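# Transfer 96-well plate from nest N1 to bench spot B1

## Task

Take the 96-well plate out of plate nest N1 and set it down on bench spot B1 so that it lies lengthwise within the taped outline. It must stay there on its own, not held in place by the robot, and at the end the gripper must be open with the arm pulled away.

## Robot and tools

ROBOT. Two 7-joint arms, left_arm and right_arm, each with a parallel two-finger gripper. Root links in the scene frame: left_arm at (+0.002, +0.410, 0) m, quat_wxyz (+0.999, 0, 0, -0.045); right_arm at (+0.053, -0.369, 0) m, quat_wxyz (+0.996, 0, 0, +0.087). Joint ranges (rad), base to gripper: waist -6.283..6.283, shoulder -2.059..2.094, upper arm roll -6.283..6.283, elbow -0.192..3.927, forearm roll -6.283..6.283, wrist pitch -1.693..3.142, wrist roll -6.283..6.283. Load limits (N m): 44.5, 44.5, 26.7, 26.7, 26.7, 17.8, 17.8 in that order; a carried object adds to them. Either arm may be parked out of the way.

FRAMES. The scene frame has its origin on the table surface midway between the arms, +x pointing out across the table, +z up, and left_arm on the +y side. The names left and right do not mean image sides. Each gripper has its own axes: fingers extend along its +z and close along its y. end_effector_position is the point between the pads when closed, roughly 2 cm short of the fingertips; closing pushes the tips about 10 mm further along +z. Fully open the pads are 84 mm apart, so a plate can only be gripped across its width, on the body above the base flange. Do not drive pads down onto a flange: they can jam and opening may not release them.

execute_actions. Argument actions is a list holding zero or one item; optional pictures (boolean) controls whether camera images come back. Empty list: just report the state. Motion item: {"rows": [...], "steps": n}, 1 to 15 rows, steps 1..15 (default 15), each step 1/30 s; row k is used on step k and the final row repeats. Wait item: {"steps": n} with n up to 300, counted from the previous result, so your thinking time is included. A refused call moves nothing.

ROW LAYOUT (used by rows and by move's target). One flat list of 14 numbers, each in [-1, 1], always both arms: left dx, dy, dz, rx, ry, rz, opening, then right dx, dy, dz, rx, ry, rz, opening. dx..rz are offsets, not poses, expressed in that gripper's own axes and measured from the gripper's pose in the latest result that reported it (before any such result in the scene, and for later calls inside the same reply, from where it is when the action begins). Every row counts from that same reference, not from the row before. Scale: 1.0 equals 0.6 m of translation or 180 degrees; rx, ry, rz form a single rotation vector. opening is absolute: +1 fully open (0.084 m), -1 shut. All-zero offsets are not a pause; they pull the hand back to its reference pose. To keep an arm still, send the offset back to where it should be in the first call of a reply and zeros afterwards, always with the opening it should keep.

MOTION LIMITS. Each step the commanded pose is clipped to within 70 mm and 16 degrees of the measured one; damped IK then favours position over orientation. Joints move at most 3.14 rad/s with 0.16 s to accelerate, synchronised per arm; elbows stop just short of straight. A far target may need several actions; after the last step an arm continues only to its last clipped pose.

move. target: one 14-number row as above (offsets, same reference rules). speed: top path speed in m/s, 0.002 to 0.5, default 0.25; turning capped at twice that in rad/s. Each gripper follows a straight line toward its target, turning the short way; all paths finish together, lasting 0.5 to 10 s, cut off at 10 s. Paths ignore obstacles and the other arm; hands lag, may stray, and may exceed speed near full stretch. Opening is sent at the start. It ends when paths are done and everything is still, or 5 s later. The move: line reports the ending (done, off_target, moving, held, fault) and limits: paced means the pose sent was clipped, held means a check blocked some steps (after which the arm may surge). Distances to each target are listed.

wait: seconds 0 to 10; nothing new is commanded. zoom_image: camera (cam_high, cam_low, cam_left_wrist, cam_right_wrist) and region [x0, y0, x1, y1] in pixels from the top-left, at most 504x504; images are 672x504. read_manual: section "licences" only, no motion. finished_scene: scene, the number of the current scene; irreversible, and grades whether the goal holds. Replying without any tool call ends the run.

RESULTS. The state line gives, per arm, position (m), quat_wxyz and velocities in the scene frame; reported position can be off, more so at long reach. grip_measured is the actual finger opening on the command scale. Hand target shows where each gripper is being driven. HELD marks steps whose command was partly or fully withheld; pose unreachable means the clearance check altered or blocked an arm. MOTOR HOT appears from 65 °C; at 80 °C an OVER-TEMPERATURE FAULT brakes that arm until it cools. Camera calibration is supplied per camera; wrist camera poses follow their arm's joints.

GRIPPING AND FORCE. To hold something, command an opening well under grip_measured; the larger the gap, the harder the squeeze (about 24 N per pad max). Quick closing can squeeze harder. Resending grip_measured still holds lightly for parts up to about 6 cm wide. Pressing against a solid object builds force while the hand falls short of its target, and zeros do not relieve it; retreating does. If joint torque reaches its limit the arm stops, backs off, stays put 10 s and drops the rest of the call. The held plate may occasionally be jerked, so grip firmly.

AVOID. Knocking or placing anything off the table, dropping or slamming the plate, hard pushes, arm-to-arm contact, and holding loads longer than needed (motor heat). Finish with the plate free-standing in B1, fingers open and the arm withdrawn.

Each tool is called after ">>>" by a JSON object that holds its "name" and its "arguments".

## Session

>>> {"name": "execute_actions", "arguments": {"actions": []}}

>>> {"name": "zoom_image", "arguments": {"camera": "cam_high", "region": [200, 170, 452, 320]}}

Scene clock: 0.00 s of 8400.00 s.
left_arm: end_effector_position=(+0.3986, +0.3737, +0.2481) grip_measured=+1.00 end_effector_quat_wxyz=(-0.000, +0.999, -0.046, -0.002) end_effector_velocity=(-0.000, +0.000, +0.000) end_effector_angular_velocity=(-0.001, -0.001, +0.001) | right_arm: end_effector_position=(+0.6016, -0.2905, +0.1495) grip_measured=+1.00 end_effector_quat_wxyz=(+0.033, -0.028, +0.999, -0.011) end_effector_velocity=(+0.000, -0.001, -0.000) end_effector_angular_velocity=(-0.002, +0.000, -0.001)
Joint positions: left_arm=[-0.001 -0.25  -0.     0.915  0.     1.17  -0.001  0.084] | right_arm=[-0.179  0.31   0.174  1.26  -0.107  0.895 -2.974  0.084]
Joint velocities: left_arm=[ 0.001 -0.001 -0.    -0.    -0.001 -0.    -0.001  0.   ] | right_arm=[-0.002  0.    -0.     0.    -0.002  0.001  0.     0.   ]
Hand target (left_arm): +0.399, +0.374, +0.248; -0.000, +0.999, -0.046, -0.002
Hand target (right_arm): +0.602, -0.291, +0.150; +0.033, -0.028, +0.999, -0.011
camera_calibration (this result's frames):
cam_right_wrist: T_world_to_cam=[[-0.0576964, 0.997476, -0.0413785, 0.368059], [0.994256, 0.0611539, 0.0878375, -0.531373], [0.0901463, -0.0360729, -0.995275, 0.217166], [0, 0, 0, 1]] pos_world=[0.529979, -0.326801, 0.278044]

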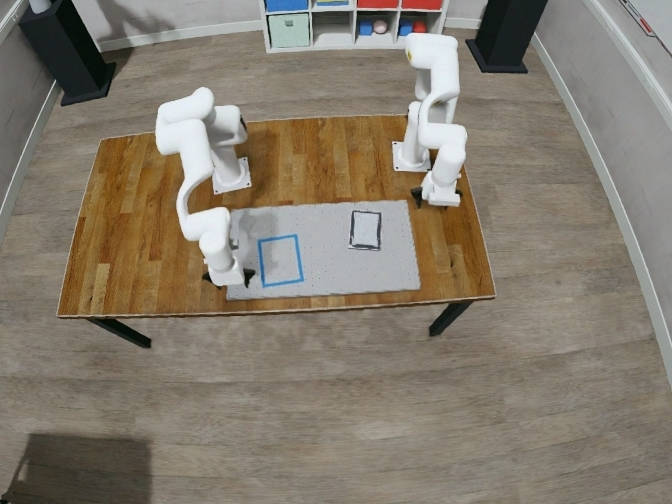

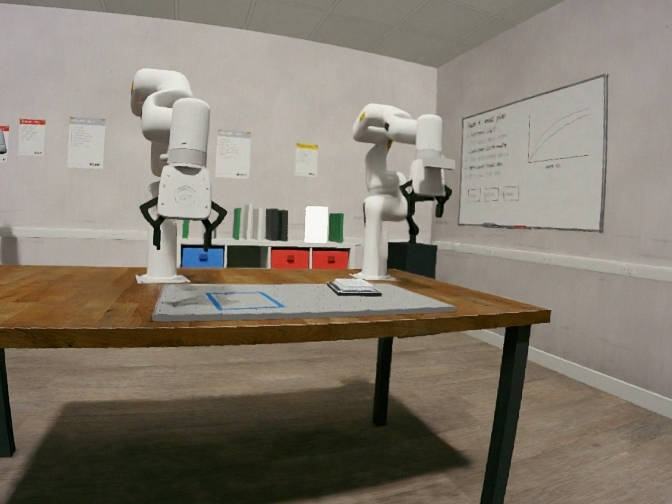

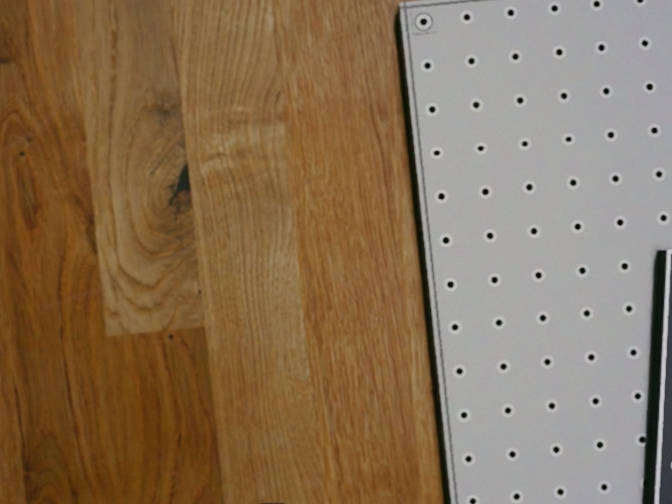

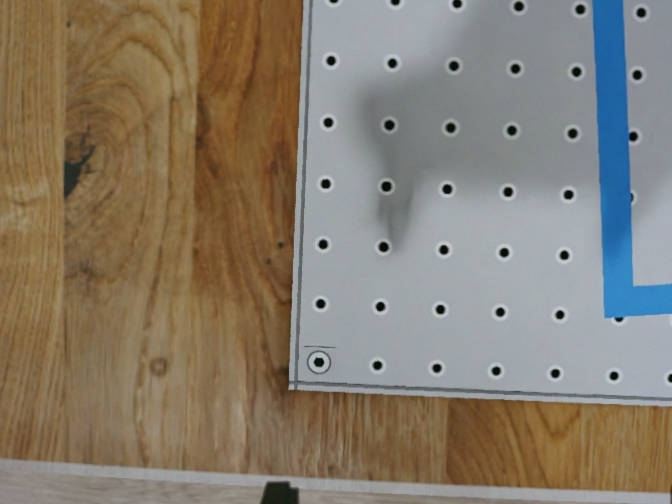

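Region (200, 170, 452, 320) of cam_high's 672x504 image, scaled by 2.000, with more detail than that image has; it fills the top 300 rows of this view, and the rest is white.

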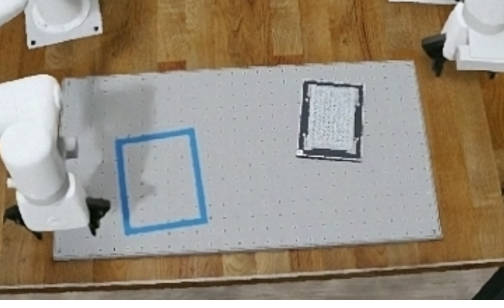

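>>> {"name": "move", "arguments": {"target": [-0.05, -0.2, 0, 0, 0, 0, 1, 0.3545, 0.7933, 0.0405, -0.0051, 0.0216, 0.0733, 1], "speed": 0.3}}

>>> {"name": "zoom_image", "arguments": {"camera": "cam_right_wrist", "region": [240, 200, 672, 504]}}

Scene clock: 58.00 s of 8400.00 s.
left_arm: end_effector_position=(+0.3798, +0.4957, +0.2482) grip_measured=+1.00 end_effector_quat_wxyz=(-0.000, +0.999, -0.046, -0.002) end_effector_velocity=(-0.000, +0.000, -0.000) end_effector_angular_velocity=(-0.001, +0.000, +0.002) | right_arm: end_effector_position=(+0.3667, +0.1712, +0.1003) grip_measured=+1.00 end_effector_quat_wxyz=(+0.002, +0.087, +0.996, -0.001) end_effector_velocity=(-0.001, +0.001, -0.001) end_effector_angular_velocity=(-0.003, +0.002, +0.001)
Joint positions: left_arm=[ 0.116 -0.293  0.177  0.881  0.057  1.174  0.264  0.084] | right_arm=[ 0.57   0.684  0.403  1.658 -0.297  1.034 -1.748  0.084]
Joint velocities: left_arm=[ 0.    -0.     0.001 -0.001 -0.    -0.    -0.     0.   ] | right_arm=[ 0.005  0.006 -0.001  0.008 -0.     0.005  0.002  0.   ]
Hand target (left_arm): +0.380, +0.496, +0.248; -0.000, +0.999, -0.046, -0.002
Hand target (right_arm): +0.366, +0.171, +0.100; +0.002, +0.087, +0.996, -0.001
Off the commanded pose (left_arm): 0.000 m, 0 deg.
Off the commanded pose (right_arm): 0.002 m, 0 deg.
After step 90, 52.53 s passed at rest.
move: done
camera_calibration (this result's frames):
cam_left_wrist: T_world_to_cam=[[-0.109739, -0.993896, 0.0113032, 0.565918], [-0.993957, 0.109762, 0.00136674, 0.3893], [-0.00259905, -0.0110849, -0.999935, 0.385426], [0, 0, 0, 1]] pos_world=[0.450053, 0.524005, 0.378473]
cam_right_wrist: T_world_to_cam=[[0.170215, 0.985242, -0.0180217, -0.191921], [0.985145, -0.16972, 0.0261545, -0.272719], [0.0227099, -0.0222059, -0.999495, 0.228821], [0, 0, 0, 1]] pos_world=[0.296139, 0.147884, 0.232379]

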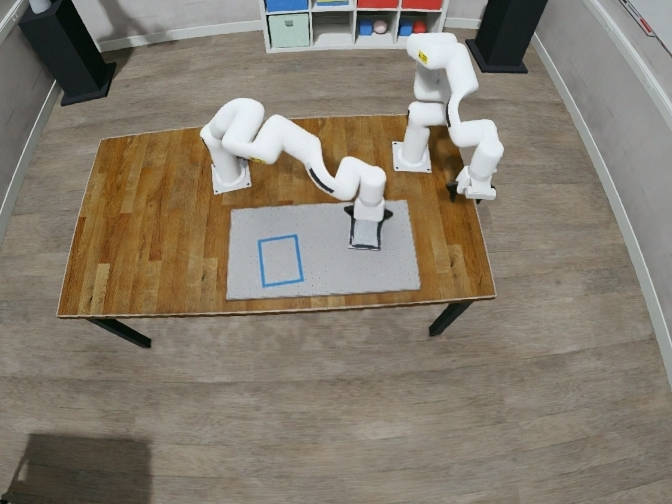

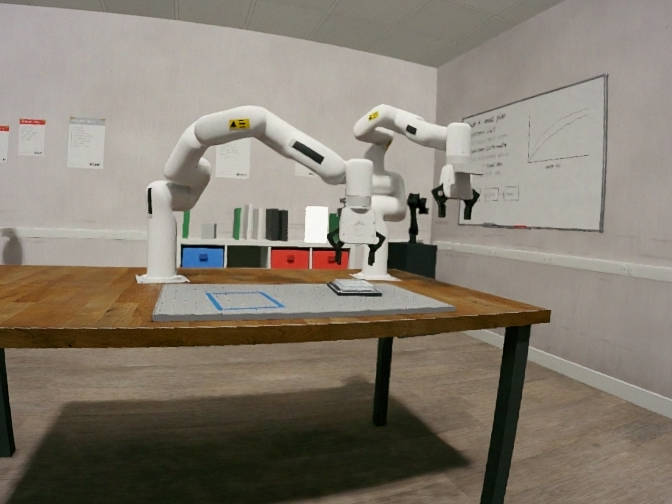

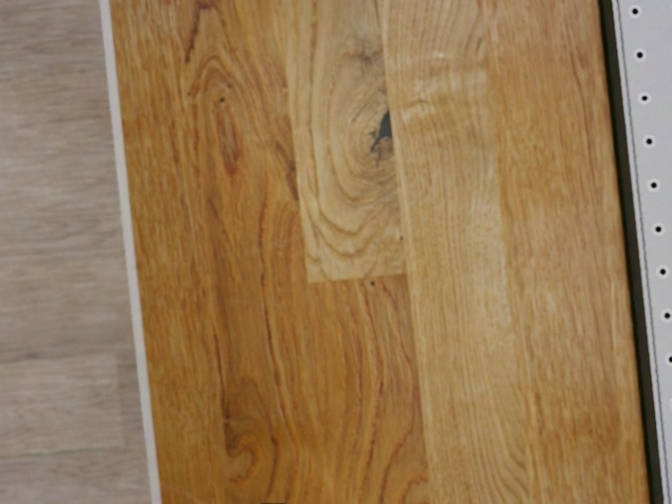

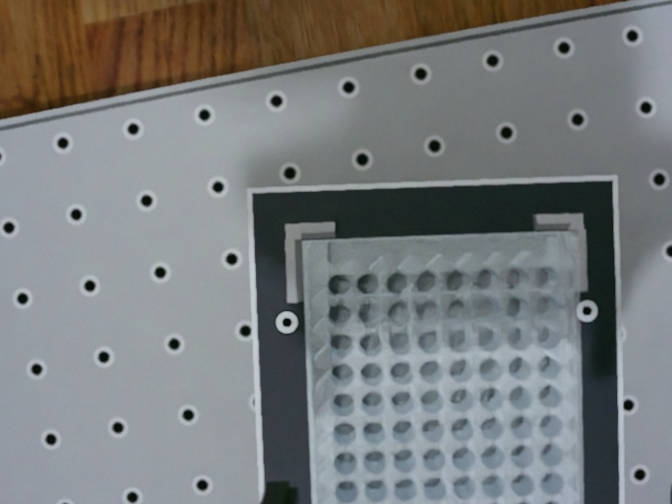

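Region (240, 200, 672, 504) of cam_right_wrist's 672x504 image, scaled by 1.167, with more detail than that image has; it fills the top 355 rows of this view, and the rest is white.

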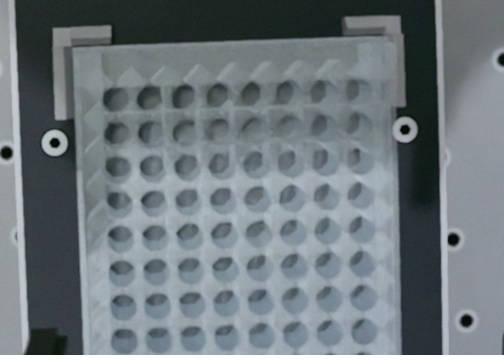

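>>> {"name": "move", "arguments": {"target": [0, 0, 0, 0, 0, 0, 1, 0.0157, 0.001, 0.0708, 0, 0, -0.011, 1], "speed": 0.08}}

>>> {"name": "zoom_image", "arguments": {"camera": "cam_right_wrist", "region": [240, 440, 360, 504]}}

>>> {"name": "zoom_image", "arguments": {"camera": "cam_right_wrist", "region": [552, 400, 672, 504]}}

Scene clock: 79.43 s of 8400.00 s.
left_arm: end_effector_position=(+0.3798, +0.4957, +0.2482) grip_measured=+1.00 end_effector_quat_wxyz=(-0.000, +0.999, -0.046, -0.002) end_effector_velocity=(+0.000, -0.001, -0.000) end_effector_angular_velocity=(+0.001, +0.001, -0.002) | right_arm: end_effector_position=(+0.3579, +0.1737, +0.0586) grip_measured=+1.00 end_effector_quat_wxyz=(+0.002, +0.070, +0.998, -0.000) end_effector_velocity=(-0.000, +0.001, -0.002) end_effector_angular_velocity=(+0.002, -0.000, +0.001)
Joint positions: left_arm=[ 0.116 -0.293  0.177  0.881  0.057  1.174  0.264  0.084] | right_arm=[ 0.583  0.737  0.394  1.617 -0.329  0.944 -1.748  0.084]
Joint velocities: left_arm=[-0.001  0.001 -0.001  0.     0.     0.    -0.001  0.   ] | right_arm=[-0.     0.003  0.    -0.001 -0.002 -0.006  0.     0.   ]
Hand target (left_arm): +0.380, +0.496, +0.248; -0.000, +0.999, -0.046, -0.002
Hand target (right_arm): +0.358, +0.174, +0.058; +0.002, +0.070, +0.998, -0.001
Off the commanded pose (left_arm): 0.000 m, 0 deg.
Off the commanded pose (right_arm): 0.001 m, 0 deg.
After step 90, 17.50 s passed at rest.
move: done
camera_calibration (this result's frames):
cam_left_wrist: T_world_to_cam=[[-0.109738, -0.993896, 0.0113032, 0.565918], [-0.993957, 0.10976, 0.00136654, 0.389301], [-0.00259884, -0.0110849, -0.999935, 0.385426], [0, 0, 0, 1]] pos_world=[0.450053, 0.524006, 0.378473]
cam_right_wrist: T_world_to_cam=[[0.136336, 0.990513, -0.0172036, -0.182485], [0.990378, -0.135859, 0.0263531, -0.27031], [0.0237658, -0.020631, -0.999505, 0.186697], [0, 0, 0, 1]] pos_world=[0.288151, 0.147882, 0.190588]

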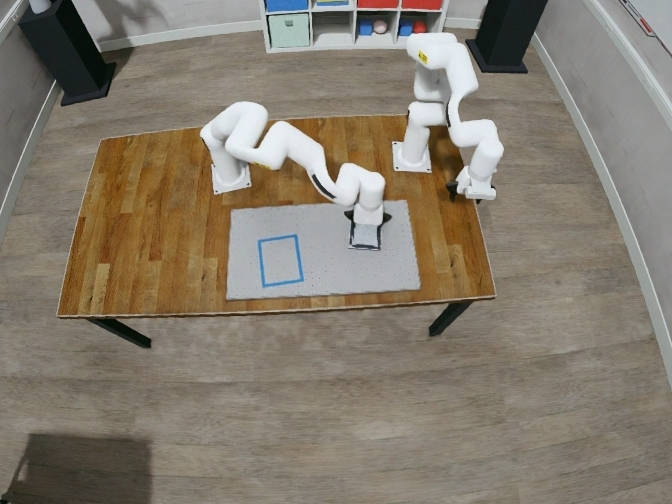

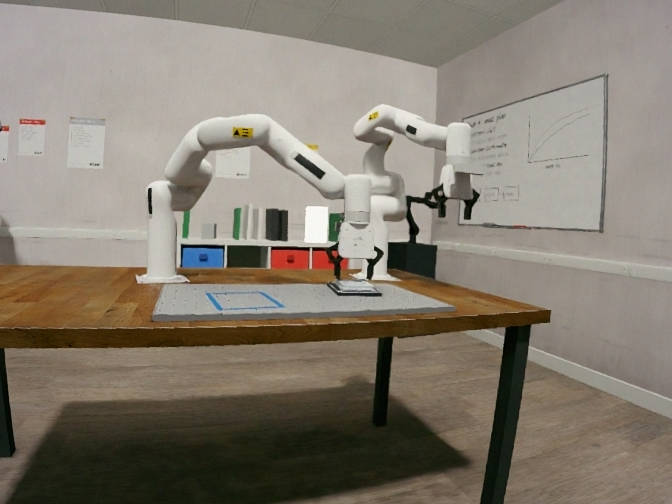

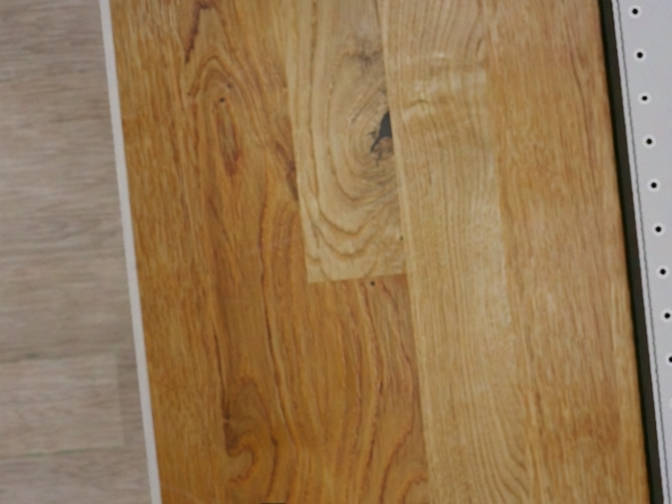

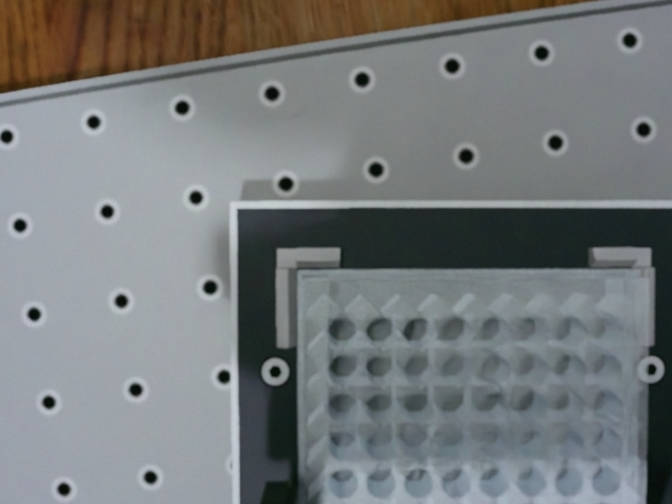

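Region (240, 440, 360, 504) of cam_right_wrist's 672x504 image, scaled by 4.200, with more detail than that image has; it fills the top 269 rows of this view, and the rest is white.

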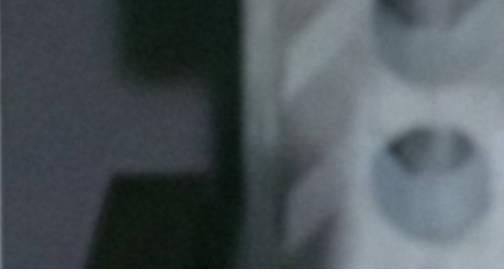

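Region (552, 400, 672, 504) of cam_right_wrist's 672x504 image, scaled by 4.200, with more detail than that image has; it fills the top 437 rows of this view, and the rest is white.

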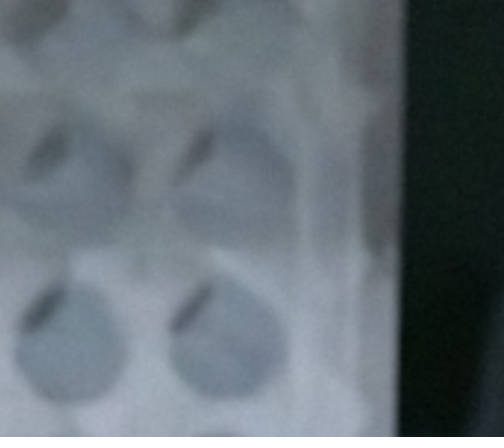

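>>> {"name": "move", "arguments": {"target": [0, 0, 0, 0, 0, 0, 1, 0, -0.001, 0.025, 0, 0, -0.0015, 1], "speed": 0.015}}

>>> {"name": "zoom_image", "arguments": {"camera": "cam_low", "region": [315, 250, 395, 305]}}

Scene clock: 90.30 s of 8400.00 s.
left_arm: end_effector_position=(+0.3798, +0.4957, +0.2482) grip_measured=+1.00 end_effector_quat_wxyz=(-0.000, +0.999, -0.046, -0.002) end_effector_velocity=(-0.000, -0.000, -0.000) end_effector_angular_velocity=(+0.000, +0.001, -0.001) | right_arm: end_effector_position=(+0.3579, +0.1732, +0.0437) grip_measured=+1.00 end_effector_quat_wxyz=(+0.002, +0.068, +0.998, -0.000) end_effector_velocity=(+0.001, +0.001, +0.000) end_effector_angular_velocity=(+0.003, -0.003, +0.002)
Joint positions: left_arm=[ 0.116 -0.293  0.177  0.881  0.057  1.174  0.264  0.084] | right_arm=[ 0.586  0.76   0.387  1.609 -0.339  0.915 -1.747  0.084]
Joint velocities: left_arm=[ 0.     0.    -0.001 -0.    -0.    -0.     0.     0.   ] | right_arm=[ 0.001  0.001 -0.001  0.001 -0.003 -0.003 -0.     0.   ]
Hand target (left_arm): +0.380, +0.496, +0.248; -0.000, +0.999, -0.046, -0.002
Hand target (right_arm): +0.358, +0.173, +0.044; +0.002, +0.068, +0.998, -0.000
Off the commanded pose (left_arm): 0.000 m, 0 deg.
Off the commanded pose (right_arm): 0.000 m, 0 deg.
After step 90, 6.67 s passed at rest.
move: done
camera_calibration (this result's frames):
cam_left_wrist: T_world_to_cam=[[-0.109738, -0.993896, 0.0113032, 0.565918], [-0.993957, 0.109761, 0.00136644, 0.389301], [-0.00259875, -0.011085, -0.999935, 0.385426], [0, 0, 0, 1]] pos_world=[0.450053, 0.524006, 0.378473]
cam_right_wrist: T_world_to_cam=[[0.131702, 0.991139, -0.0172663, -0.180619], [0.991005, -0.131227, 0.0262297, -0.270969], [0.0237315, -0.0205655, -0.999507, 0.171844], [0, 0, 0, 1]] pos_world=[0.288241, 0.146994, 0.175748]

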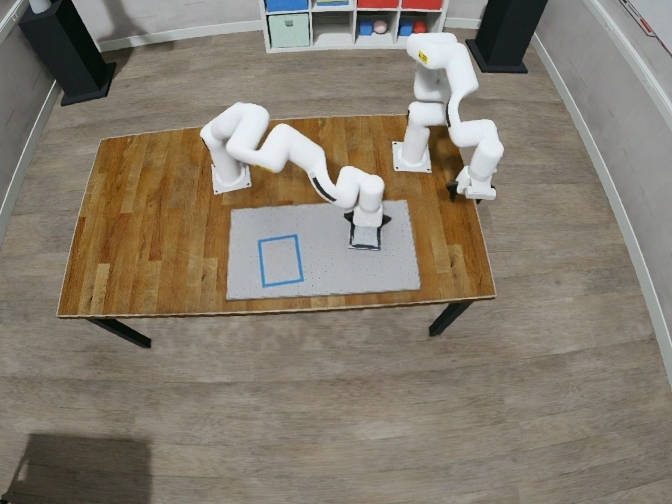

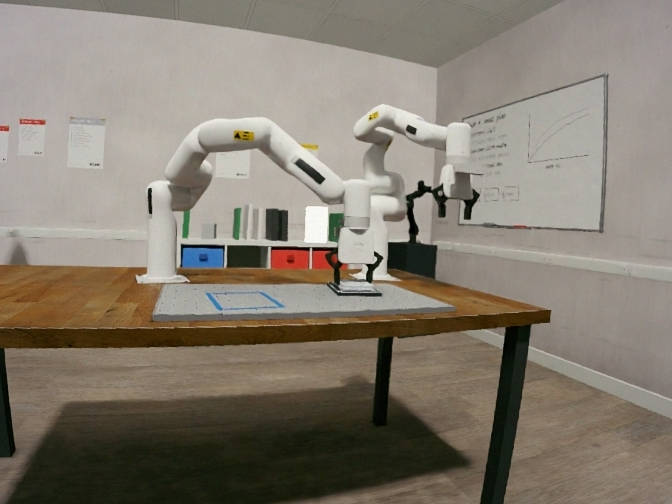

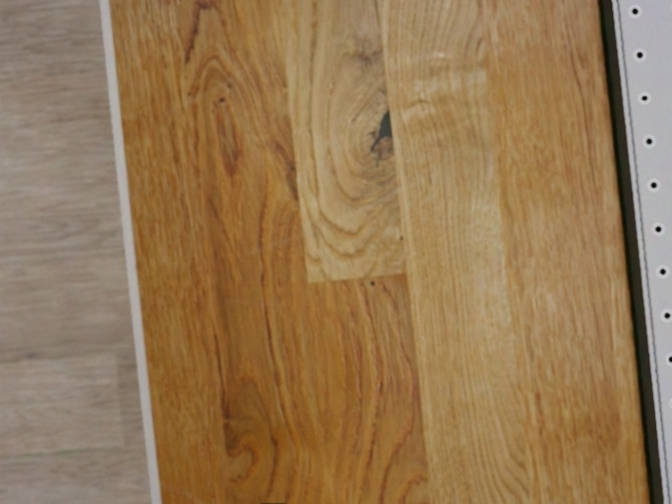

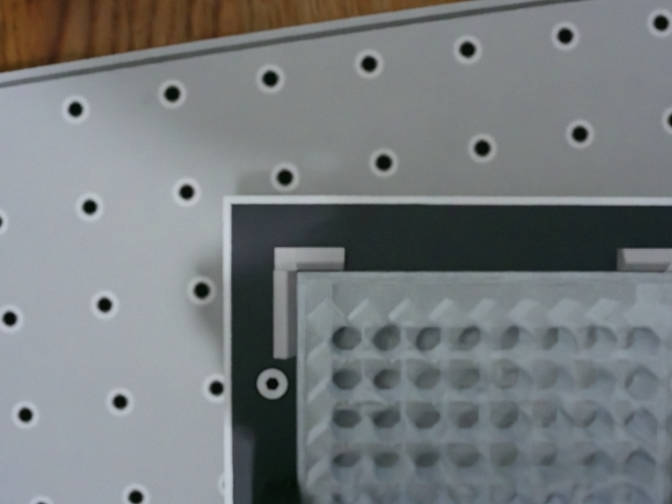

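Region (315, 250, 395, 305) of cam_low's 672x504 image, scaled by 6.300, with more detail than that image has; it fills the top 346 rows of this view, and the rest is white.

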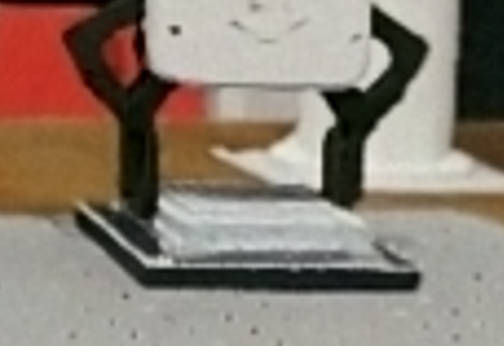

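>>> {"name": "execute_actions", "arguments": {"actions": [{"rows": [[0,0,0,0,0,0,1,0,0,0,0,0,0,0.96],[0,0,0,0,0,0,1,0,0,0,0,0,0,0.92],[0,0,0,0,0,0,1,0,0,0,0,0,0,0.88],[0,0,0,0,0,0,1,0,0,0,0,0,0,0.84],[0,0,0,0,0,0,1,0,0,0,0,0,0,0.78],[0,0,0,0,0,0,1,0,0,0,0,0,0,0.7],[0,0,0,0,0,0,1,0,0,0,0,0,0,0.6],[0,0,0,0,0,0,1,0,0,0,0,0,0,0.5],[0,0,0,0,0,0,1,0,0,0,0,0,0,0.4],[0,0,0,0,0,0,1,0,0,0,0,0,0,0.3],[0,0,0,0,0,0,1,0,0,0,0,0,0,0.2],[0,0,0,0,0,0,1,0,0,0,0,0,0,0.1],[0,0,0,0,0,0,1,0,0,0,0,0,0,0]], "steps": 15}], "pictures": false}}

>>> {"name": "move", "arguments": {"target": [0, 0, 0, 0, 0, 0, 1, 0, 0, -0.07, 0, 0, 0, -0.3], "speed": 0.06}}

Scene clock: 102.60 s of 8400.00 s.
left_arm: end_effector_position=(+0.3798, +0.4957, +0.2482) grip_measured=+1.00 end_effector_quat_wxyz=(-0.000, +0.999, -0.046, -0.002) end_effector_velocity=(+0.000, -0.001, +0.000) end_effector_angular_velocity=(+0.000, -0.001, -0.003) | right_arm: end_effector_position=(+0.3579, +0.1733, +0.0438) grip_measured=+0.93 end_effector_quat_wxyz=(+0.002, +0.068, +0.998, -0.000) end_effector_velocity=(-0.000, +0.000, -0.000) end_effector_angular_velocity=(+0.001, +0.000, +0.000)
Joint positions: left_arm=[ 0.116 -0.293  0.177  0.881  0.057  1.174  0.264  0.084] | right_arm=[ 0.586  0.76   0.387  1.609 -0.339  0.915 -1.747  0.082]
Joint velocities: left_arm=[-0.    -0.001 -0.002 -0.    -0.    -0.     0.001 -0.   ] | right_arm=[-0.     0.     0.    -0.     0.    -0.001 -0.     0.   ]
Hand target (left_arm): +0.380, +0.496, +0.248; -0.000, +0.999, -0.046, -0.002
Hand target (right_arm): +0.358, +0.173, +0.044; +0.002, +0.068, +0.998, -0.000
Off the commanded pose (left_arm): 0.000 m, 0 deg.
Off the commanded pose (right_arm): 0.000 m, 0 deg.
Steps of this call (steps 1 to 90: nothing new was sent; then 8.80 s passed at rest; steps 91 to 105: all 15 steps of this action). Readings (end_effector_position):
91: left_arm (+0.3798, +0.4957, +0.2482) | right_arm (+0.3579, +0.1732, +0.0436)
92: left_arm (+0.3798, +0.4957, +0.2482) | right_arm (+0.3579, +0.1732, +0.0436)
94: left_arm (+0.3798, +0.4957, +0.2482) | right_arm (+0.3580, +0.1733, +0.0439)
98: left_arm (+0.3798, +0.4957, +0.2482) | right_arm (+0.3579, +0.1733, +0.0438)
105: the state above

Scene clock: 103.90 s of 8400.00 s.
left_arm: end_effector_position=(+0.3798, +0.4957, +0.2482) grip_measured=+1.00 end_effector_quat_wxyz=(-0.000, +0.999, -0.046, -0.002) end_effector_velocity=(-0.000, -0.000, -0.000) end_effector_angular_velocity=(-0.000, +0.000, -0.001) | right_arm: end_effector_position=(+0.3577, +0.1729, +0.0851) grip_measured=+0.93 end_effector_quat_wxyz=(+0.002, +0.068, +0.998, -0.001) end_effector_velocity=(-0.002, +0.001, +0.001) end_effector_angular_velocity=(-0.001, +0.001, +0.003)
Joint positions: left_arm=[ 0.116 -0.293  0.177  0.881  0.057  1.174  0.264  0.084] | right_arm=[ 0.575  0.696  0.407  1.628 -0.312  0.996 -1.763  0.082]
Joint velocities: left_arm=[-0.  0.  0. -0. -0. -0.  0.  0.] | right_arm=[ 0.003 -0.002  0.001  0.001  0.001  0.004 -0.001  0.   ]
Hand target (left_arm): +0.380, +0.496, +0.248; -0.000, +0.999, -0.046, -0.002
Hand target (right_arm): +0.358, +0.173, +0.086; +0.002, +0.068, +0.998, -0.000
Off the commanded pose (left_arm): 0.000 m, 0 deg.
Off the commanded pose (right_arm): 0.001 m, 0 deg.
move: done
camera_calibration (this result's frames):
cam_left_wrist: T_world_to_cam=[[-0.109738, -0.993896, 0.0113031, 0.565918], [-0.993957, 0.109761, 0.00136645, 0.389301], [-0.00259875, -0.0110849, -0.999935, 0.385426], [0, 0, 0, 1]] pos_world=[0.450053, 0.524006, 0.378473]
cam_right_wrist: T_world_to_cam=[[0.131768, 0.991119, -0.0178988, -0.179574], [0.990998, -0.131278, 0.0262388, -0.271889], [0.0236561, -0.0211951, -0.999495, 0.213384], [0, 0, 0, 1]] pos_world=[0.288056, 0.146809, 0.217196]

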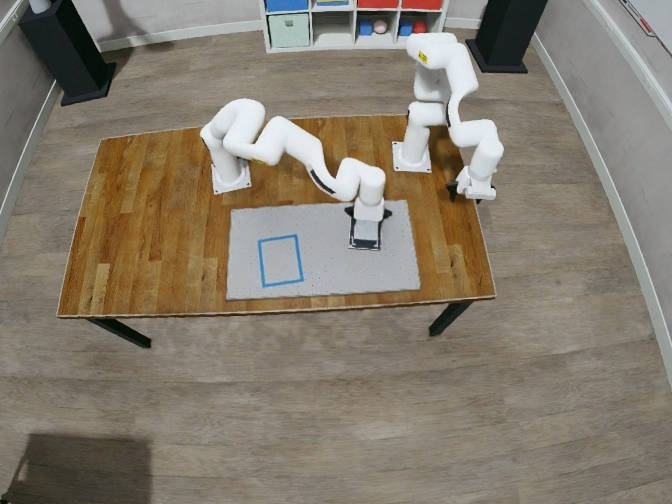

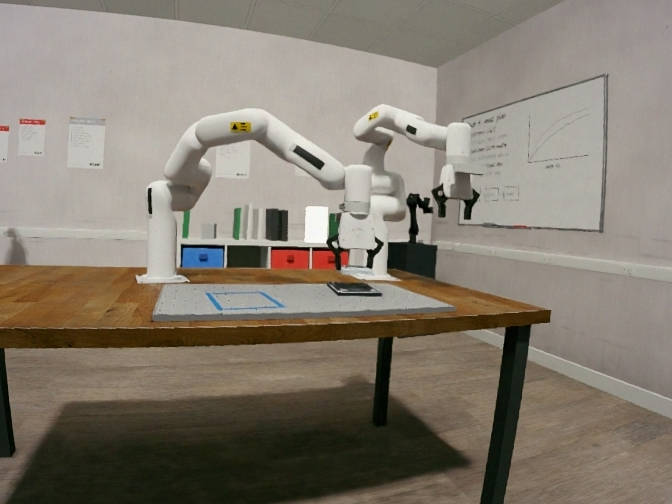

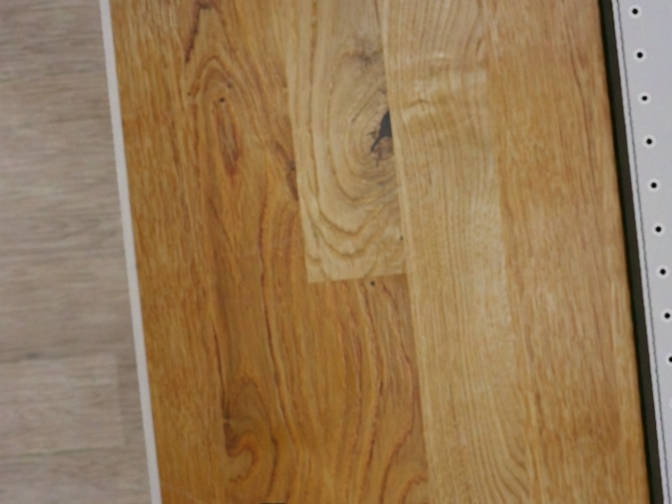

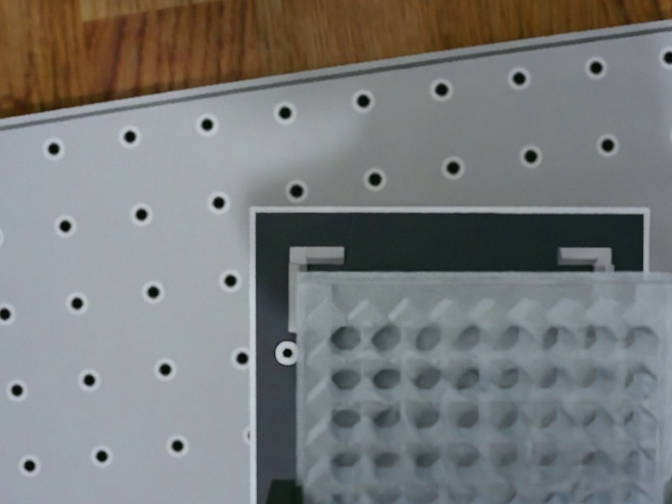

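>>> {"name": "move", "arguments": {"target": [0, 0, 0, 0, 0, 0, 1, -0.2408, -0.5136, 0.058, 0, 0, -0.079, -0.3], "speed": 0.2}}

Scene clock: 146.83 s of 8400.00 s.
left_arm: end_effector_position=(+0.3798, +0.4957, +0.2482) grip_measured=+1.00 end_effector_quat_wxyz=(-0.000, +0.999, -0.046, -0.002) end_effector_velocity=(+0.000, +0.000, -0.000) end_effector_angular_velocity=(-0.001, +0.000, +0.000) | right_arm: end_effector_position=(+0.4577, -0.1516, +0.0497) grip_measured=+0.93 end_effector_quat_wxyz=(+0.000, -0.056, +0.998, -0.001) end_effector_velocity=(+0.002, +0.000, +0.001) end_effector_angular_velocity=(+0.001, -0.006, +0.000)
Joint positions: left_arm=[ 0.116 -0.293  0.177  0.881  0.057  1.174  0.264  0.084] | right_arm=[-0.035  0.269  0.352  0.863 -0.162  0.617 -2.643  0.082]
Joint velocities: left_arm=[ 0.     0.    -0.     0.    -0.001 -0.     0.     0.   ] | right_arm=[-0.001  0.    -0.001  0.002 -0.003 -0.003  0.     0.   ]
Hand target (left_arm): +0.380, +0.496, +0.248; -0.000, +0.999, -0.046, -0.002
Hand target (right_arm): +0.458, -0.152, +0.050; +0.001, -0.056, +0.998, -0.001
Off the commanded pose (left_arm): 0.000 m, 0 deg.
Off the commanded pose (right_arm): 0.002 m, 0 deg.
After step 90, 37.23 s passed at rest.
move: done
camera_calibration (this result's frames):
cam_left_wrist: T_world_to_cam=[[-0.109738, -0.993896, 0.0113032, 0.565918], [-0.993957, 0.10976, 0.00136663, 0.389301], [-0.00259894, -0.011085, -0.999935, 0.385426], [0, 0, 0, 1]] pos_world=[0.450053, 0.524006, 0.378473]
cam_right_wrist: T_world_to_cam=[[-0.116758, 0.992987, -0.0185603, 0.242282], [0.992846, 0.117171, 0.0229909, -0.375679], [0.0250044, -0.0157432, -0.999563, 0.168959], [0, 0, 0, 1]] pos_world=[0.397055, -0.193904, 0.182019]

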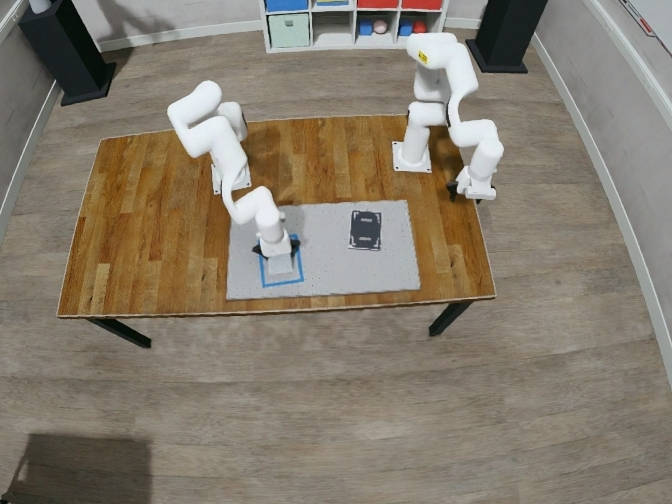

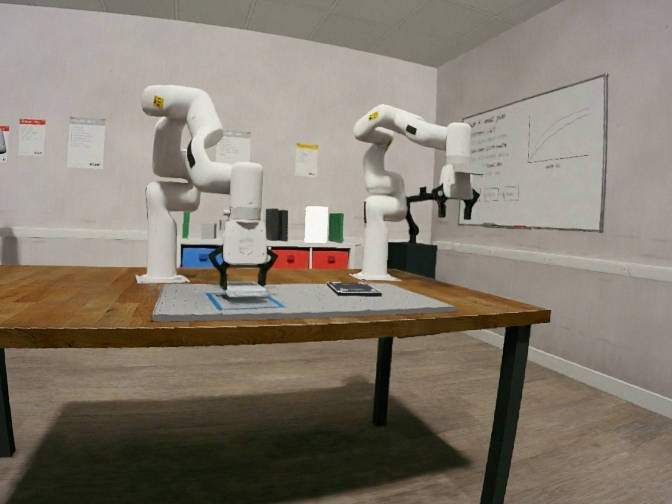

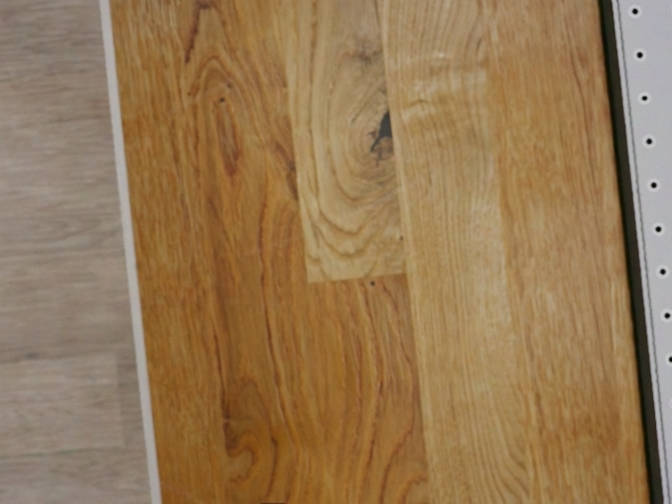

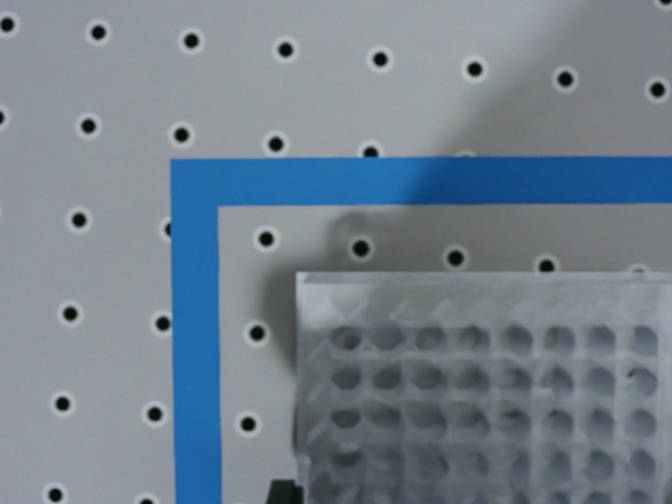

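>>> {"name": "move", "arguments": {"target": [0, 0, 0, 0, 0, 0, 1, -0.0075, -0.0015, 0.0275, 0, 0, -0.002, -0.3], "speed": 0.04}}

>>> {"name": "move", "arguments": {"target": [0, 0, 0, 0, 0, 0, 1, 0, 0, 0.005, 0, 0, 0, -0.3], "speed": 0.005}}

Scene clock: 162.50 s of 8400.00 s.
left_arm: end_effector_position=(+0.3798, +0.4957, +0.2482) grip_measured=+1.00 end_effector_quat_wxyz=(-0.000, +0.999, -0.046, -0.002) end_effector_velocity=(+0.000, -0.000, +0.000) end_effector_angular_velocity=(-0.001, -0.001, +0.000) | right_arm: end_effector_position=(+0.4623, -0.1519, +0.0336) grip_measured=+0.93 end_effector_quat_wxyz=(+0.000, -0.060, +0.998, -0.001) end_effector_velocity=(+0.002, +0.000, -0.001) end_effector_angular_velocity=(+0.000, -0.003, +0.001)
Joint positions: left_arm=[ 0.116 -0.293  0.177  0.881  0.057  1.174  0.264  0.084] | right_arm=[-0.028  0.319  0.336  0.875 -0.193  0.581 -2.632  0.082]
Joint velocities: left_arm=[-0.001 -0.    -0.     0.    -0.001 -0.    -0.     0.   ] | right_arm=[ 0.001  0.005 -0.002  0.003 -0.005 -0.005  0.002  0.   ]
Hand target (left_arm): +0.380, +0.496, +0.248; -0.000, +0.999, -0.046, -0.002
Hand target (right_arm): +0.462, -0.152, +0.033; +0.000, -0.060, +0.998, -0.001
Off the commanded pose (left_arm): 0.000 m, 0 deg.
Off the commanded pose (right_arm): 0.000 m, 0 deg.
After step 90, 11.87 s passed at rest.
move: done
camera_calibration (this result's frames):
cam_left_wrist: T_world_to_cam=[[-0.109738, -0.993896, 0.0113031, 0.565918], [-0.993957, 0.109761, 0.00136676, 0.389301], [-0.00259905, -0.0110848, -0.999935, 0.385426], [0, 0, 0, 1]] pos_world=[0.450053, 0.524006, 0.378473]
cam_right_wrist: T_world_to_cam=[[-0.123011, 0.992237, -0.0182724, 0.245551], [0.992084, 0.123419, 0.0231874, -0.378564], [0.0252625, -0.0152754, -0.999564, 0.152647], [0, 0, 0, 1]] pos_world=[0.401916, -0.194591, 0.165845]

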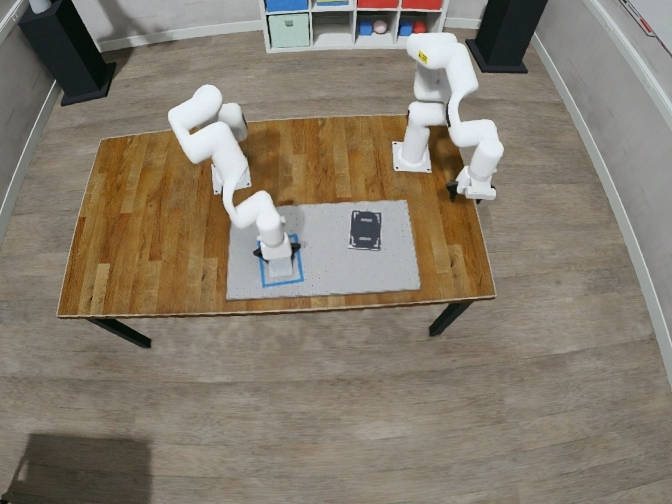

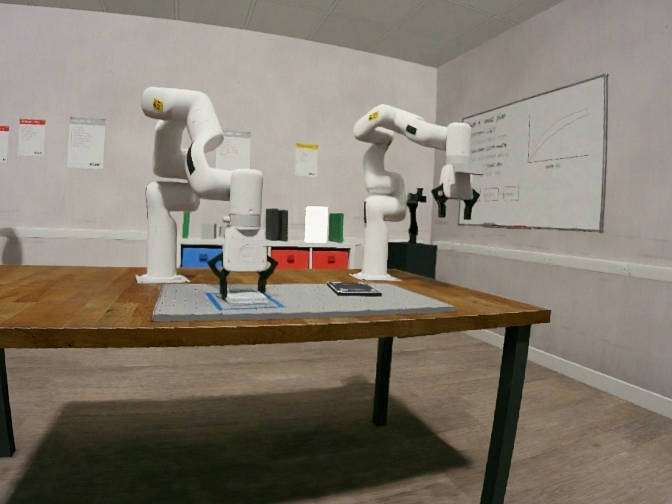

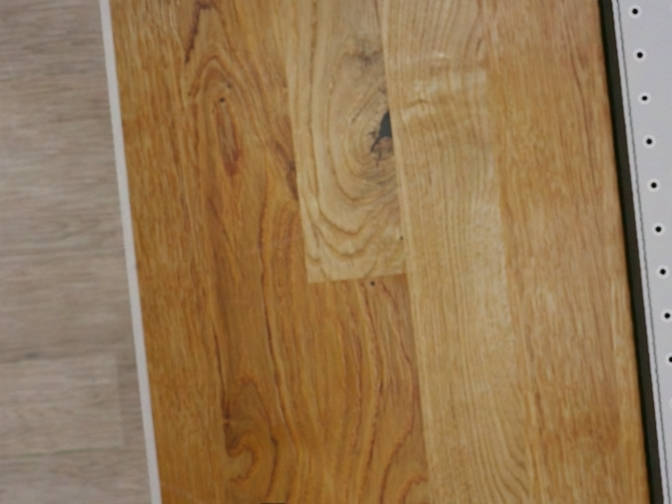

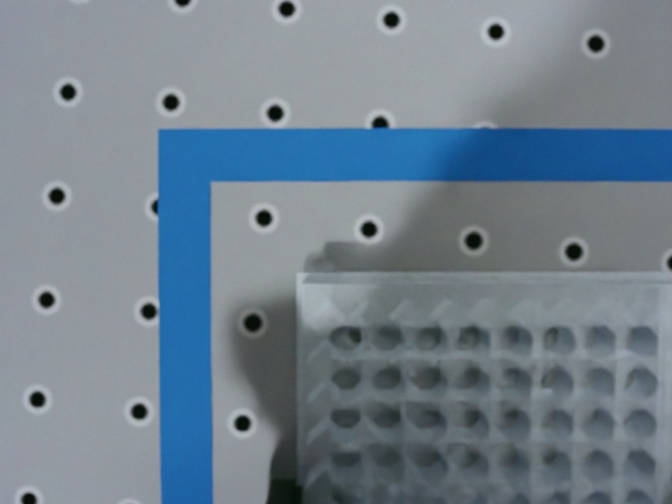

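Scene clock: 163.33 s of 8400.00 s.
left_arm: end_effector_position=(+0.3798, +0.4957, +0.2482) grip_measured=+1.00 end_effector_quat_wxyz=(-0.000, +0.999, -0.046, -0.002) end_effector_velocity=(+0.000, +0.000, +0.001) end_effector_angular_velocity=(+0.000, -0.001, +0.000) | right_arm: end_effector_position=(+0.4623, -0.1518, +0.0307) grip_measured=+0.93 end_effector_quat_wxyz=(+0.000, -0.060, +0.998, -0.001) end_effector_velocity=(+0.001, +0.002, +0.000) end_effector_angular_velocity=(+0.002, -0.003, +0.001)
Joint positions: left_arm=[ 0.116 -0.293  0.177  0.881  0.057  1.174  0.264  0.084] | right_arm=[-0.026  0.327  0.334  0.875 -0.198  0.574 -2.629  0.082]
Joint velocities: left_arm=[ 0.001 -0.001 -0.     0.001  0.     0.     0.     0.   ] | right_arm=[ 0.002  0.001  0.     0.001 -0.001 -0.004  0.001 -0.   ]
Hand target (left_arm): +0.380, +0.496, +0.248; -0.000, +0.999, -0.046, -0.002
Hand target (right_arm): +0.462, -0.152, +0.031; +0.000, -0.060, +0.998, -0.001
Off the commanded pose (left_arm): 0.000 m, 0 deg.
Off the commanded pose (right_arm): 0.000 m, 0 deg.
move: done
camera_calibration (this result's frames):
cam_left_wrist: T_world_to_cam=[[-0.109738, -0.993896, 0.0113033, 0.565918], [-0.993957, 0.109761, 0.00136683, 0.389301], [-0.00259915, -0.011085, -0.999935, 0.385426], [0, 0, 0, 1]] pos_world=[0.450053, 0.524006, 0.378473]
cam_right_wrist: T_world_to_cam=[[-0.123019, 0.992237, -0.0182357, 0.245489], [0.992083, 0.123426, 0.023196, -0.378509], [0.0252667, -0.0152378, -0.999565, 0.149745], [0, 0, 0, 1]] pos_world=[0.401929, -0.194584, 0.162937]

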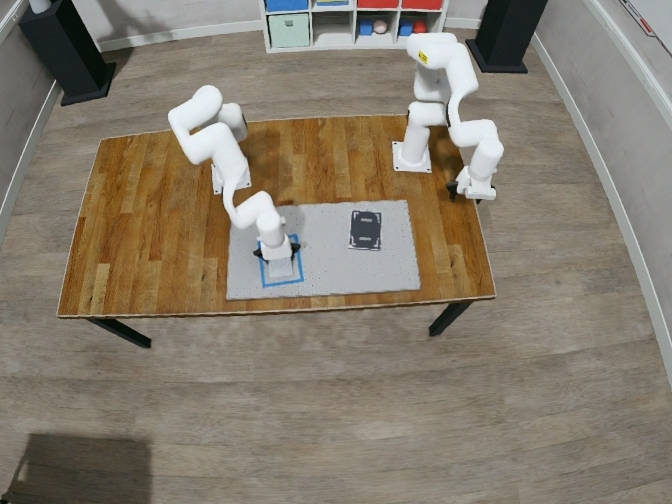

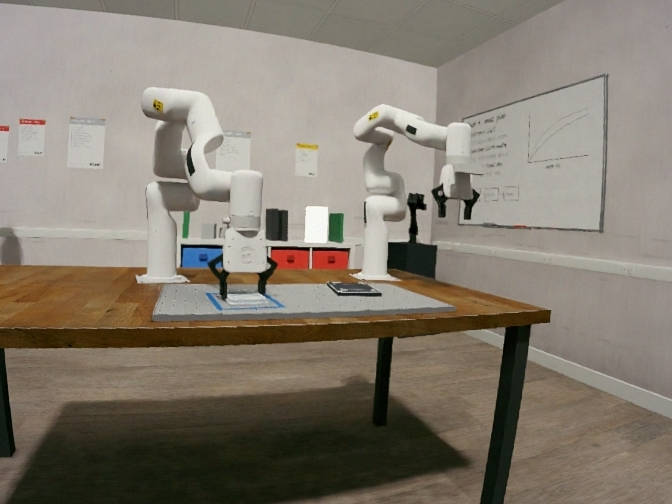

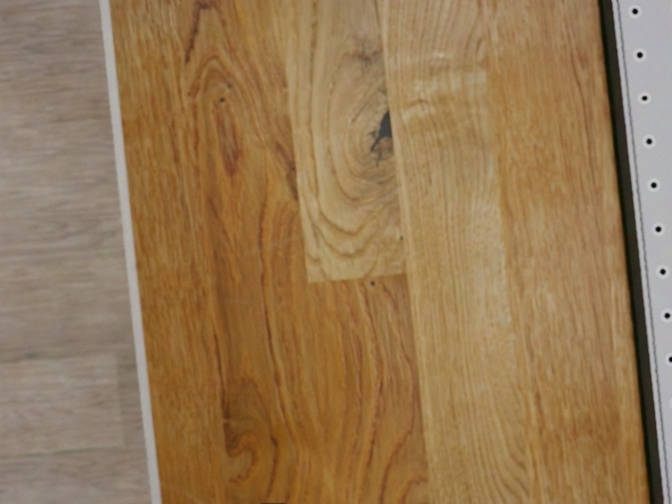

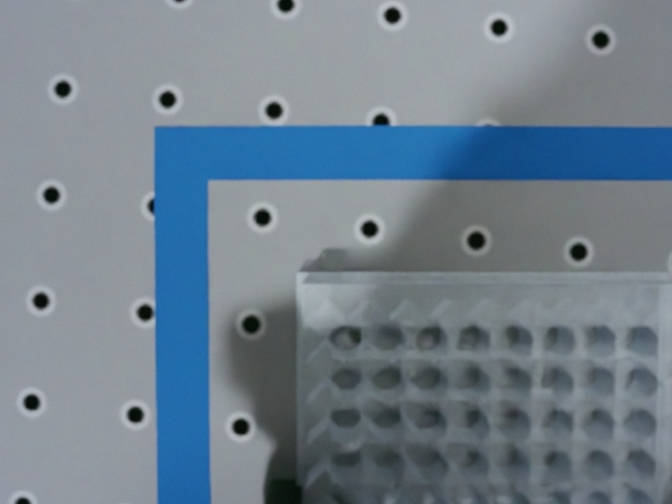

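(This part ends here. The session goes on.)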